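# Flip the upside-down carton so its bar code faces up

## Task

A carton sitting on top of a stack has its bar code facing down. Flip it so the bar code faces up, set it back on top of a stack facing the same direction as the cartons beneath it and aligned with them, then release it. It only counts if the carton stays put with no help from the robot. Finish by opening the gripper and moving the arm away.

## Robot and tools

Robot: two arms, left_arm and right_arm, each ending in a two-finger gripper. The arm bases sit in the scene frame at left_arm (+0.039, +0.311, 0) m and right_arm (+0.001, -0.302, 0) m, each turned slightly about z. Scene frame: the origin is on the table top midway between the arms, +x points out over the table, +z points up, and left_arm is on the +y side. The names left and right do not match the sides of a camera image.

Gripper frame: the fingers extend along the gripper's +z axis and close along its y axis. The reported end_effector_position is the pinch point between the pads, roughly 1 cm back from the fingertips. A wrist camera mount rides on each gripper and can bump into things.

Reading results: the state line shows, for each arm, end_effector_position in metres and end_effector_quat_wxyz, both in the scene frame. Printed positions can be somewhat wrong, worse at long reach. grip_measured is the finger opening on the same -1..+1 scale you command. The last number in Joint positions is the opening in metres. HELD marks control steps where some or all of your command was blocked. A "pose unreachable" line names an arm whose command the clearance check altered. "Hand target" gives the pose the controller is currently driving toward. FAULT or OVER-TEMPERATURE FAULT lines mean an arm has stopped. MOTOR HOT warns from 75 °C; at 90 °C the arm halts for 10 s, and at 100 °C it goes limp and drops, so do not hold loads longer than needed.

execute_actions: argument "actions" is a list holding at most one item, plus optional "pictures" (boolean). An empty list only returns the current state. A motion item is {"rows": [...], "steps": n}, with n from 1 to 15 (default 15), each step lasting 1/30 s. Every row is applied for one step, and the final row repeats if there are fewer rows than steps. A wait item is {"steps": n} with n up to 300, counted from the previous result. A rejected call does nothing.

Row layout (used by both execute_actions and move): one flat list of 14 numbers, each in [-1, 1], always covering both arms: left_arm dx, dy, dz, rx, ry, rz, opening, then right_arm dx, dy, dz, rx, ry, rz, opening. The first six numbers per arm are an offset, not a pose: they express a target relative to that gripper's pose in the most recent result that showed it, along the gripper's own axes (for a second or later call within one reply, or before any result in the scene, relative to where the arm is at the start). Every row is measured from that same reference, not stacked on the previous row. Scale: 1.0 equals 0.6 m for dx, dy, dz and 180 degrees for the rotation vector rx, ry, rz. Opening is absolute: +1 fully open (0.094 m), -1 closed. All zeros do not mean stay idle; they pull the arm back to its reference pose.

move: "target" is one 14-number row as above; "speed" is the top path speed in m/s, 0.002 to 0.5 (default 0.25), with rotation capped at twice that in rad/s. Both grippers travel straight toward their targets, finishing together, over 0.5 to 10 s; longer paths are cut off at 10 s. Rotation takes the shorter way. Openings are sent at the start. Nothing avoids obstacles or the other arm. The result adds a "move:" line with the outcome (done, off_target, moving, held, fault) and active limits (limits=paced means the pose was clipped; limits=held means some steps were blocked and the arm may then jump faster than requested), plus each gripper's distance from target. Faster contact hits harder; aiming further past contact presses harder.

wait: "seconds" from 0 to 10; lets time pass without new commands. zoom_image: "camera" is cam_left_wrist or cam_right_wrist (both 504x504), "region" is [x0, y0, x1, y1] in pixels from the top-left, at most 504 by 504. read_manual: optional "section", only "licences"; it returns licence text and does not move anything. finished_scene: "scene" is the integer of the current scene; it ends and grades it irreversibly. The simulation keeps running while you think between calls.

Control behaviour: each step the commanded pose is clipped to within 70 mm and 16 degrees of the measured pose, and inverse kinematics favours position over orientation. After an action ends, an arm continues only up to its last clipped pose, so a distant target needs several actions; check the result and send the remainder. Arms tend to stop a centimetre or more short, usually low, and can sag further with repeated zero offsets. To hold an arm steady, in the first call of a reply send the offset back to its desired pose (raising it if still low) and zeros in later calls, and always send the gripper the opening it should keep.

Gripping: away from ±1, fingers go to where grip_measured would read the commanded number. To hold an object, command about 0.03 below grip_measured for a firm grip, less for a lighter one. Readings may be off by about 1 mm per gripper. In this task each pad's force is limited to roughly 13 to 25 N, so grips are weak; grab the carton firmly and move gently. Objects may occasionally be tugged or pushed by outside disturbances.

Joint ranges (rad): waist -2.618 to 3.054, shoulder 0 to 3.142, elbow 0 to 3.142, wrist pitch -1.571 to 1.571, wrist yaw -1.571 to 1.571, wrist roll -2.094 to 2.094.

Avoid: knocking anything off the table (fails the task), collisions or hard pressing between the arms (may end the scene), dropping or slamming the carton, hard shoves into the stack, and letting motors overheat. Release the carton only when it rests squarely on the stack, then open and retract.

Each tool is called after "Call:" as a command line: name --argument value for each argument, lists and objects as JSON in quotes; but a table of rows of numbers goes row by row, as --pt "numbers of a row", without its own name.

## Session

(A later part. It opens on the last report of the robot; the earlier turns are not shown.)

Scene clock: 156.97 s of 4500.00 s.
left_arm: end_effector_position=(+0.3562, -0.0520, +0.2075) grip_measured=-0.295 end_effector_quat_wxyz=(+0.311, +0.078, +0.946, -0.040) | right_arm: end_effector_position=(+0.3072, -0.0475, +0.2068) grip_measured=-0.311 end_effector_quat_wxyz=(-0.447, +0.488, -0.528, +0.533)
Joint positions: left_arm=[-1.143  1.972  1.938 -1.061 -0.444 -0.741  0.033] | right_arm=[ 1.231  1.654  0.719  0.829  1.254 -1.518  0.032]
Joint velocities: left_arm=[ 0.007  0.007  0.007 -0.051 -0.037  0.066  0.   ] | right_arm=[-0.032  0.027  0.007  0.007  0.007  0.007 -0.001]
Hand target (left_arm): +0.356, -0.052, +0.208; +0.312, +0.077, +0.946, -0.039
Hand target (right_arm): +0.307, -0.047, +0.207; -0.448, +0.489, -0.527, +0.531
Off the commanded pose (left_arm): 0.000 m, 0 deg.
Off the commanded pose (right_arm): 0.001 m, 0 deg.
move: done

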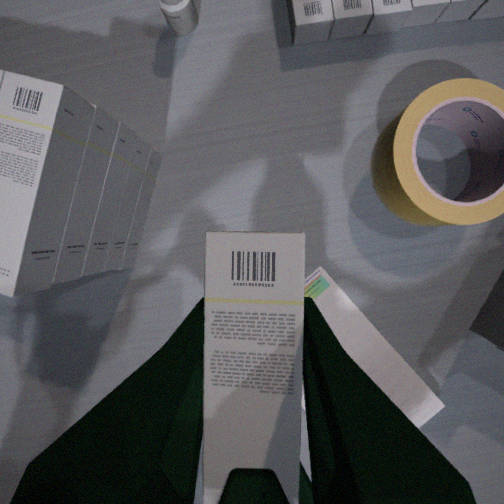

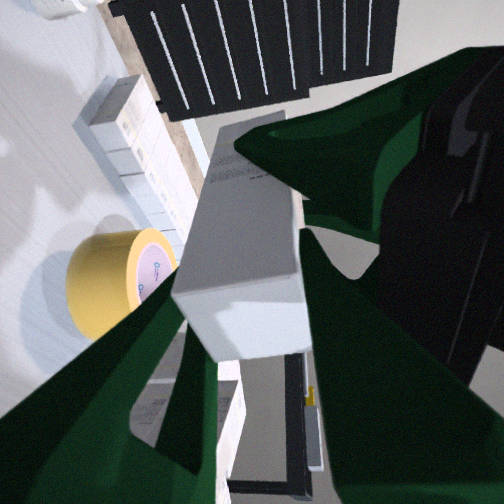

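Call:
move --target '[0,0,0,0,0,0,-0.45,0,0,0,0,0,0,-0.08]'

Call:
move --target '[0,0,0,0,0,0,-0.45,0.03,0,-0.1,0,0,0,-0.08]' --speed 0.1

Scene clock: 161.20 s of 4500.00 s.
left_arm: end_effector_position=(+0.3554, -0.0528, +0.2070) grip_measured=-0.295 end_effector_quat_wxyz=(+0.309, +0.079, +0.947, -0.042) | right_arm: end_effector_position=(+0.3072, -0.0475, +0.2067) grip_measured=-0.082 end_effector_quat_wxyz=(-0.446, +0.489, -0.527, +0.533)
Joint positions: left_arm=[-1.143  1.972  1.938 -1.061 -0.436 -0.741  0.033] | right_arm=[ 1.231  1.654  0.719  0.829  1.254 -1.52   0.043]
Joint velocities: left_arm=[-0.007 -0.002  0.002 -0.037 -0.007 -0.007 -0.001] | right_arm=[-0.002  0.007  0.002 -0.022  0.051 -0.051  0.001]
Hand target (left_arm): +0.356, -0.052, +0.208; +0.311, +0.078, +0.946, -0.040
Hand target (right_arm): +0.307, -0.047, +0.207; -0.447, +0.488, -0.528, +0.533
Off the commanded pose (left_arm): 0.001 m, 0 deg.
Off the commanded pose (right_arm): 0.000 m, 0 deg.
After step 90, 0.53 s passed at rest.
move: done

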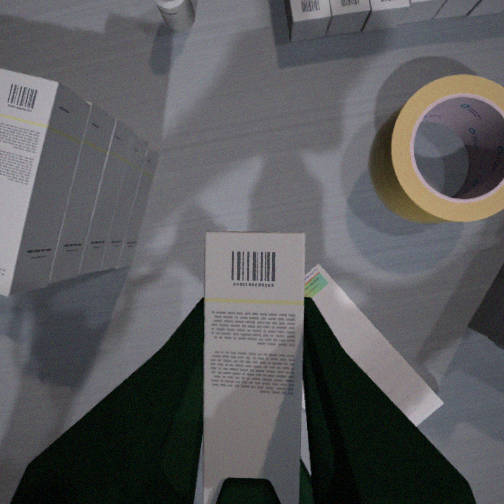

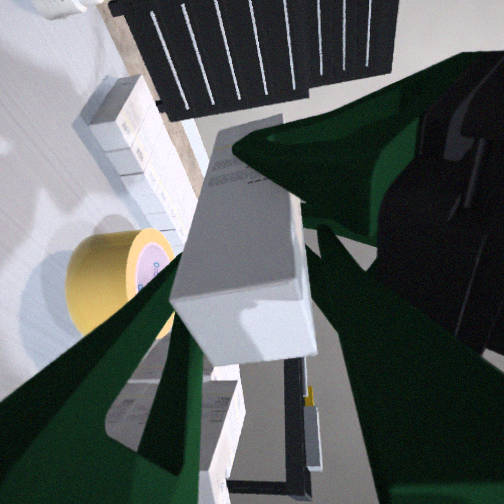

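Scene clock: 162.47 s of 4500.00 s.
left_arm: end_effector_position=(+0.3545, -0.0537, +0.2065) grip_measured=-0.295 end_effector_quat_wxyz=(+0.306, +0.080, +0.948, -0.045) | right_arm: end_effector_position=(+0.2489, -0.0544, +0.2040) grip_measured=-0.082 end_effector_quat_wxyz=(-0.441, +0.498, -0.520, +0.536)
Joint positions: left_arm=[-1.143  1.972  1.938 -1.061 -0.429 -0.741  0.033] | right_arm=[ 1.41   1.535  0.632  0.661  1.422 -1.407  0.043]
Joint velocities: left_arm=[-0.002  0.002  0.012  0.022 -0.037 -0.037  0.   ] | right_arm=[-0.002  0.012  0.022 -0.066  0.051  0.066  0.   ]
Hand target (left_arm): +0.355, -0.053, +0.207; +0.309, +0.079, +0.947, -0.042
Hand target (right_arm): +0.246, -0.058, +0.209; -0.447, +0.488, -0.527, +0.533
Off the commanded pose (left_arm): 0.001 m, 0 deg.
Off the commanded pose (right_arm): 0.007 m, 2 deg.
move: done

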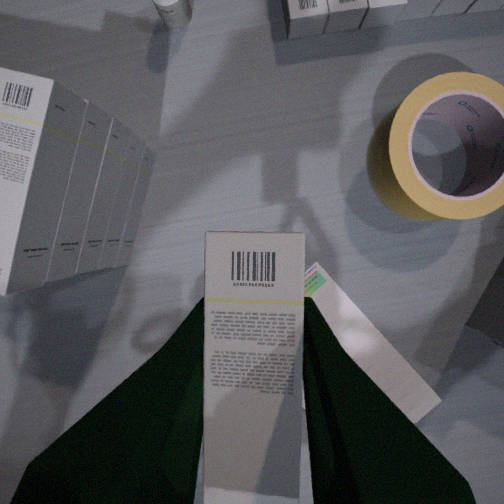

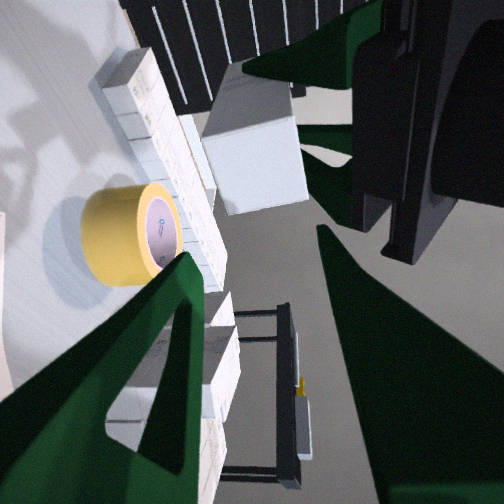

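Call:
move --target '[-0.158,0.248,0.03,0.044,-0.032,0.073,-0.45,0.12,-0.03,0,0,-0.25,0,-0.08]' --speed 0.2

Scene clock: 175.87 s of 4500.00 s.
left_arm: end_effector_position=(+0.4646, +0.0771, +0.2282) grip_measured=-0.295 end_effector_quat_wxyz=(+0.329, +0.207, +0.918, -0.074) | right_arm: end_effector_position=(+0.2436, -0.1205, +0.2211) grip_measured=-0.082 end_effector_quat_wxyz=(-0.598, +0.671, -0.314, +0.304)
Joint positions: left_arm=[-0.652  1.799  1.737 -0.822 -0.052 -0.061  0.033] | right_arm=[ 0.706  0.617  0.275  0.243 -0.058 -1.609  0.043]
Joint velocities: left_arm=[ 0.007 -0.022 -0.007 -0.037 -0.022  0.037 -0.002] | right_arm=[ 0.037  0.007  0.002  0.037 -0.022 -0.081 -0.   ]
Hand target (left_arm): +0.466, +0.077, +0.244; +0.351, +0.206, +0.910, -0.081
Hand target (right_arm): +0.243, -0.122, +0.226; -0.603, +0.668, -0.312, +0.304
Off the commanded pose (left_arm): 0.014 m, 3 deg.
Off the commanded pose (right_arm): 0.008 m, 1 deg.
After step 90, 7.67 s passed at rest.
move: off_target (left_arm)

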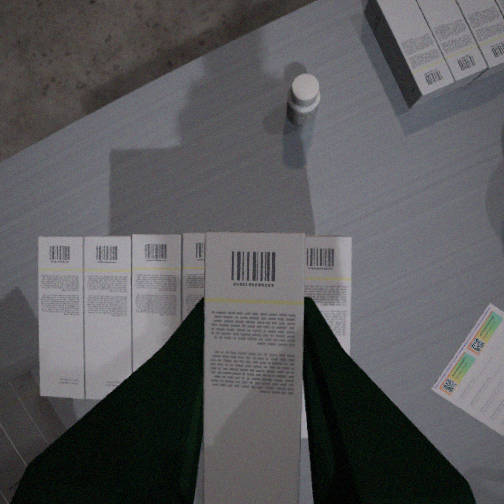

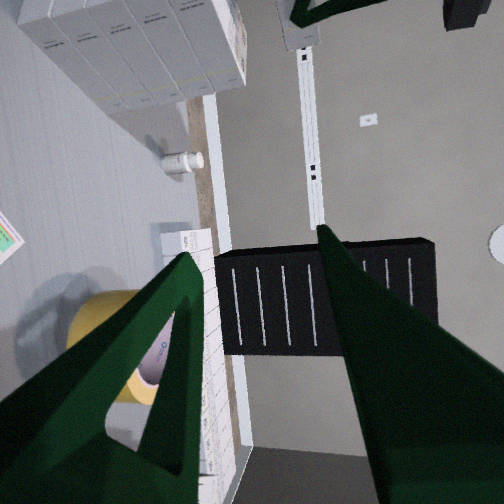

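Call:
move --target '[0.03,0.006,0.04,0,-0.01,0,-0.45,0,0,0,0,-0.05,0,-0.08]' --speed 0.06

Scene clock: 182.07 s of 4500.00 s.
left_arm: end_effector_position=(+0.4663, +0.0761, +0.1888) grip_measured=-0.298 end_effector_quat_wxyz=(+0.328, +0.210, +0.918, -0.073) | right_arm: end_effector_position=(+0.2411, -0.1207, +0.2135) grip_measured=-0.082 end_effector_quat_wxyz=(-0.615, +0.698, -0.271, +0.249)
Joint positions: left_arm=[-0.652  1.794  1.574 -0.667 -0.051 -0.055  0.033] | right_arm=[ 0.508  0.653  0.275  0.247 -0.406 -1.638  0.043]
Joint velocities: left_arm=[ 0.002 -0.012 -0.002  0.022 -0.066 -0.022  0.001] | right_arm=[ 0.002 -0.002  0.017  0.022 -0.022 -0.007  0.   ]
Hand target (left_arm): +0.468, +0.080, +0.198; +0.343, +0.206, +0.913, -0.077
Hand target (right_arm): +0.243, -0.120, +0.221; -0.620, +0.694, -0.266, +0.251
Off the commanded pose (left_arm): 0.010 m, 2 deg.
Off the commanded pose (right_arm): 0.008 m, 1 deg.
After step 90, 1.47 s passed at rest.
move: done

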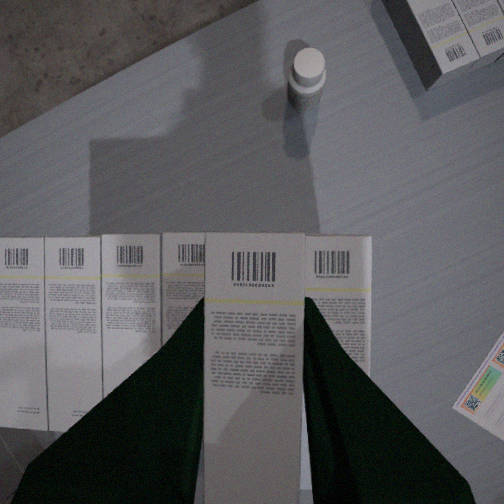

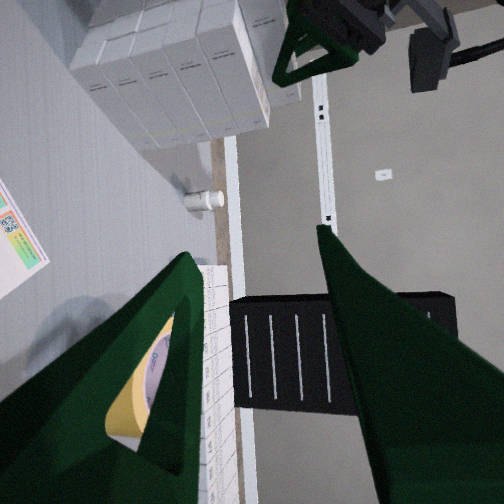

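Call:
move --target '[-0.006,0.013,-0.007,0,0,0,-0.45,0,0,0,0,0,0,-0.08]' --speed 0.03

Call:
zoom_image --camera "cam_right_wrist" --region '[180, 0, 340, 160]'

Scene clock: 187.90 s of 4500.00 s.
left_arm: end_effector_position=(+0.4674, +0.0793, +0.1882) grip_measured=-0.298 end_effector_quat_wxyz=(+0.327, +0.212, +0.918, -0.073) | right_arm: end_effector_position=(+0.2408, -0.1204, +0.2137) grip_measured=-0.082 end_effector_quat_wxyz=(-0.615, +0.698, -0.269, +0.249)
Joint positions: left_arm=[-0.642  1.794  1.574 -0.669 -0.042 -0.046  0.033] | right_arm=[ 0.508  0.653  0.275  0.247 -0.409 -1.639  0.043]
Joint velocities: left_arm=[0.012 0.022 0.007 0.007 0.051 0.037 0.   ] | right_arm=[ 0.022 -0.007 -0.022  0.022  0.051 -0.022 -0.   ]
Hand target (left_arm): +0.469, +0.083, +0.194; +0.328, +0.210, +0.918, -0.073
Hand target (right_arm): +0.241, -0.121, +0.214; -0.615, +0.698, -0.271, +0.249
Off the commanded pose (left_arm): 0.008 m, 0 deg.
Off the commanded pose (right_arm): 0.000 m, 0 deg.
After step 90, 2.10 s passed at rest.
move: done

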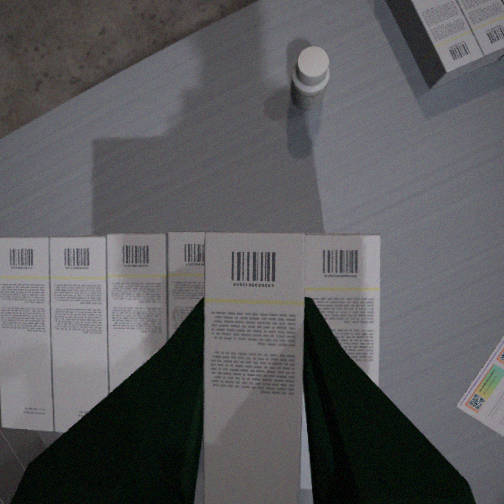

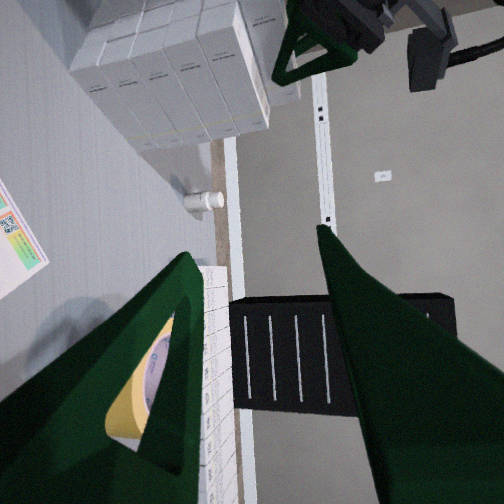

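Region (180, 0, 340, 160) of cam_right_wrist's 504x504 image, scaled by 3.150, with more detail than that image has.

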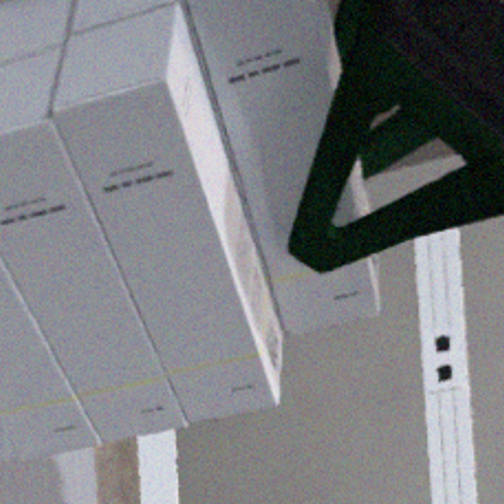

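Small gap left; lower slightly, release, retreat.

Call:
move --target '[0.004,0.002,0.003,0,0,0,-0.45,0,0,0,0,0,0,-0.08]' --speed 0.03

Call:
move --target '[0,0,0,0,0,0,0.1,0,0,0,0,0,0,-0.08]'

Call:
move --target '[-0.08,0,-0.16,0,0,0,0.1,0,0,0,0,0,0,-0.08]' --speed 0.15

Call:
zoom_image --camera "cam_right_wrist" --region '[140, 0, 340, 200]'

Scene clock: 193.33 s of 4500.00 s.
left_arm: end_effector_position=(+0.4675, +0.0792, +0.1883) grip_measured=-0.298 end_effector_quat_wxyz=(+0.327, +0.212, +0.918, -0.073) | right_arm: end_effector_position=(+0.2408, -0.1204, +0.2137) grip_measured=-0.082 end_effector_quat_wxyz=(-0.615, +0.698, -0.269, +0.249)
Joint positions: left_arm=[-0.642  1.794  1.574 -0.669 -0.042 -0.045  0.033] | right_arm=[ 0.508  0.653  0.275  0.247 -0.409 -1.641  0.043]
Joint velocities: left_arm=[ 0.002  0.027  0.002 -0.022 -0.037 -0.022 -0.001] | right_arm=[-0.022 -0.002  0.022  0.007 -0.037  0.007  0.001]
Hand target (left_arm): +0.467, +0.081, +0.185; +0.327, +0.211, +0.918, -0.073
Hand target (right_arm): +0.241, -0.120, +0.214; -0.615, +0.698, -0.269, +0.249
Off the commanded pose (left_arm): 0.003 m, 0 deg.
Off the commanded pose (right_arm): 0.000 m, 0 deg.
After step 90, 1.73 s passed at rest.
move: done

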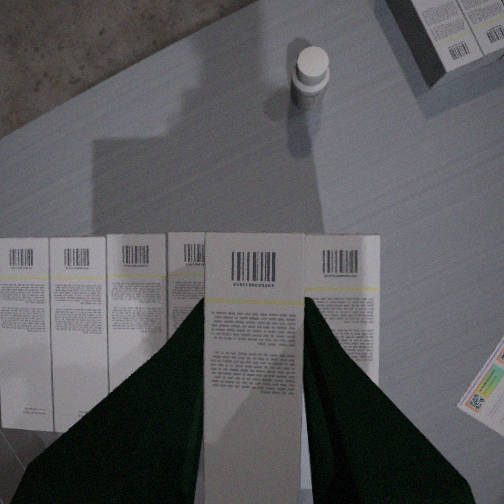

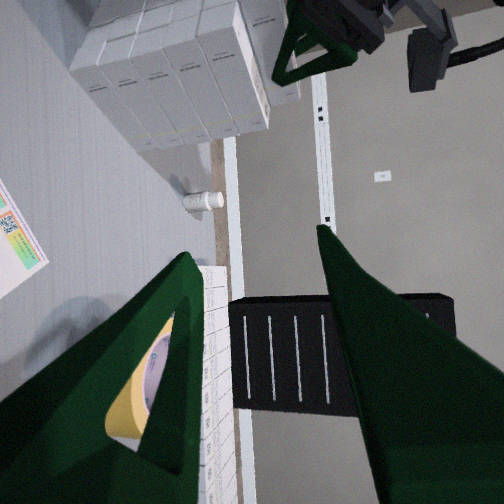

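Scene clock: 193.83 s of 4500.00 s.
left_arm: end_effector_position=(+0.4675, +0.0792, +0.1883) grip_measured=+0.099 end_effector_quat_wxyz=(+0.327, +0.212, +0.918, -0.073) | right_arm: end_effector_position=(+0.2408, -0.1204, +0.2137) grip_measured=-0.082 end_effector_quat_wxyz=(-0.614, +0.699, -0.268, +0.250)
Joint positions: left_arm=[-0.642  1.794  1.574 -0.669 -0.042 -0.045  0.052] | right_arm=[ 0.508  0.653  0.275  0.247 -0.409 -1.643  0.043]
Joint velocities: left_arm=[-0.012 -0.002 -0.002 -0.022 -0.066  0.007 -0.001] | right_arm=[-0.022 -0.017  0.002  0.022 -0.022 -0.022 -0.   ]
Hand target (left_arm): +0.467, +0.079, +0.188; +0.327, +0.212, +0.918, -0.073
Hand target (right_arm): +0.241, -0.120, +0.214; -0.615, +0.698, -0.269, +0.249
Off the commanded pose (left_arm): 0.000 m, 0 deg.
Off the commanded pose (right_arm): 0.000 m, 0 deg.
move: done

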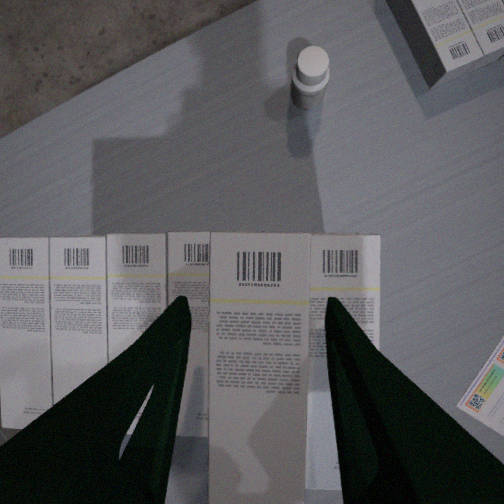

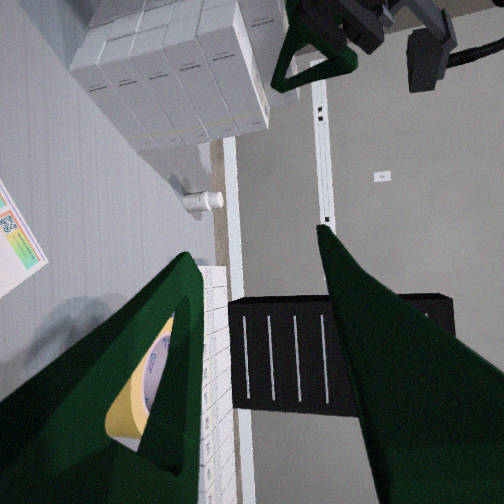

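Scene clock: 195.27 s of 4500.00 s.
left_arm: end_effector_position=(+0.4458, +0.0915, +0.2814) grip_measured=+0.099 end_effector_quat_wxyz=(+0.318, +0.212, +0.921, -0.071) | right_arm: end_effector_position=(+0.2408, -0.1204, +0.2137) grip_measured=-0.082 end_effector_quat_wxyz=(-0.614, +0.699, -0.267, +0.250)
Joint positions: left_arm=[-0.642  1.794  1.966 -1.081 -0.042 -0.047  0.052] | right_arm=[ 0.508  0.653  0.275  0.247 -0.409 -1.645  0.043]
Joint velocities: left_arm=[ 0.007 -0.027  0.002 -0.081 -0.081  0.007  0.001] | right_arm=[ 0.007 -0.007  0.002  0.022  0.007 -0.095  0.   ]
Hand target (left_arm): +0.444, +0.089, +0.292; +0.327, +0.212, +0.918, -0.073
Hand target (right_arm): +0.241, -0.120, +0.214; -0.614, +0.699, -0.268, +0.250
Off the commanded pose (left_arm): 0.012 m, 1 deg.
Off the commanded pose (right_arm): 0.000 m, 0 deg.
move: off_target (left_arm)

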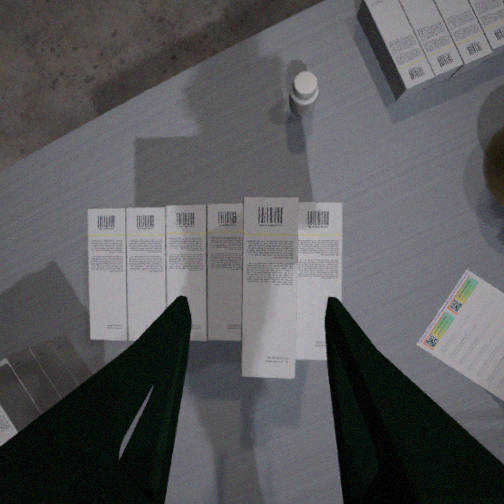

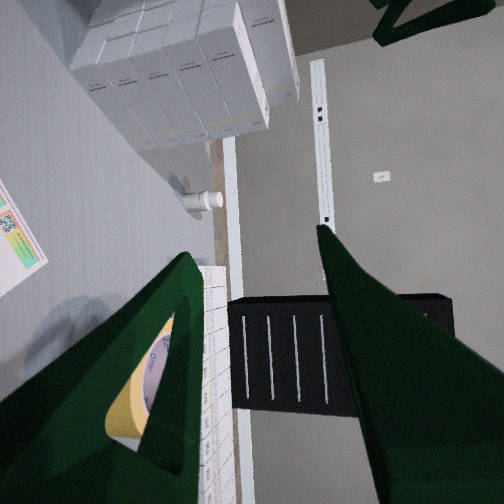

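Region (140, 0, 340, 200) of cam_right_wrist's 504x504 image, scaled by 2.520, with more detail than that image has.

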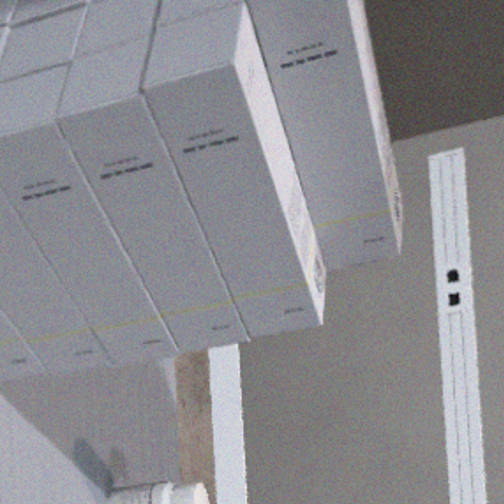

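Call:
finished_scene --scene 2

The scene is finished: the task was done.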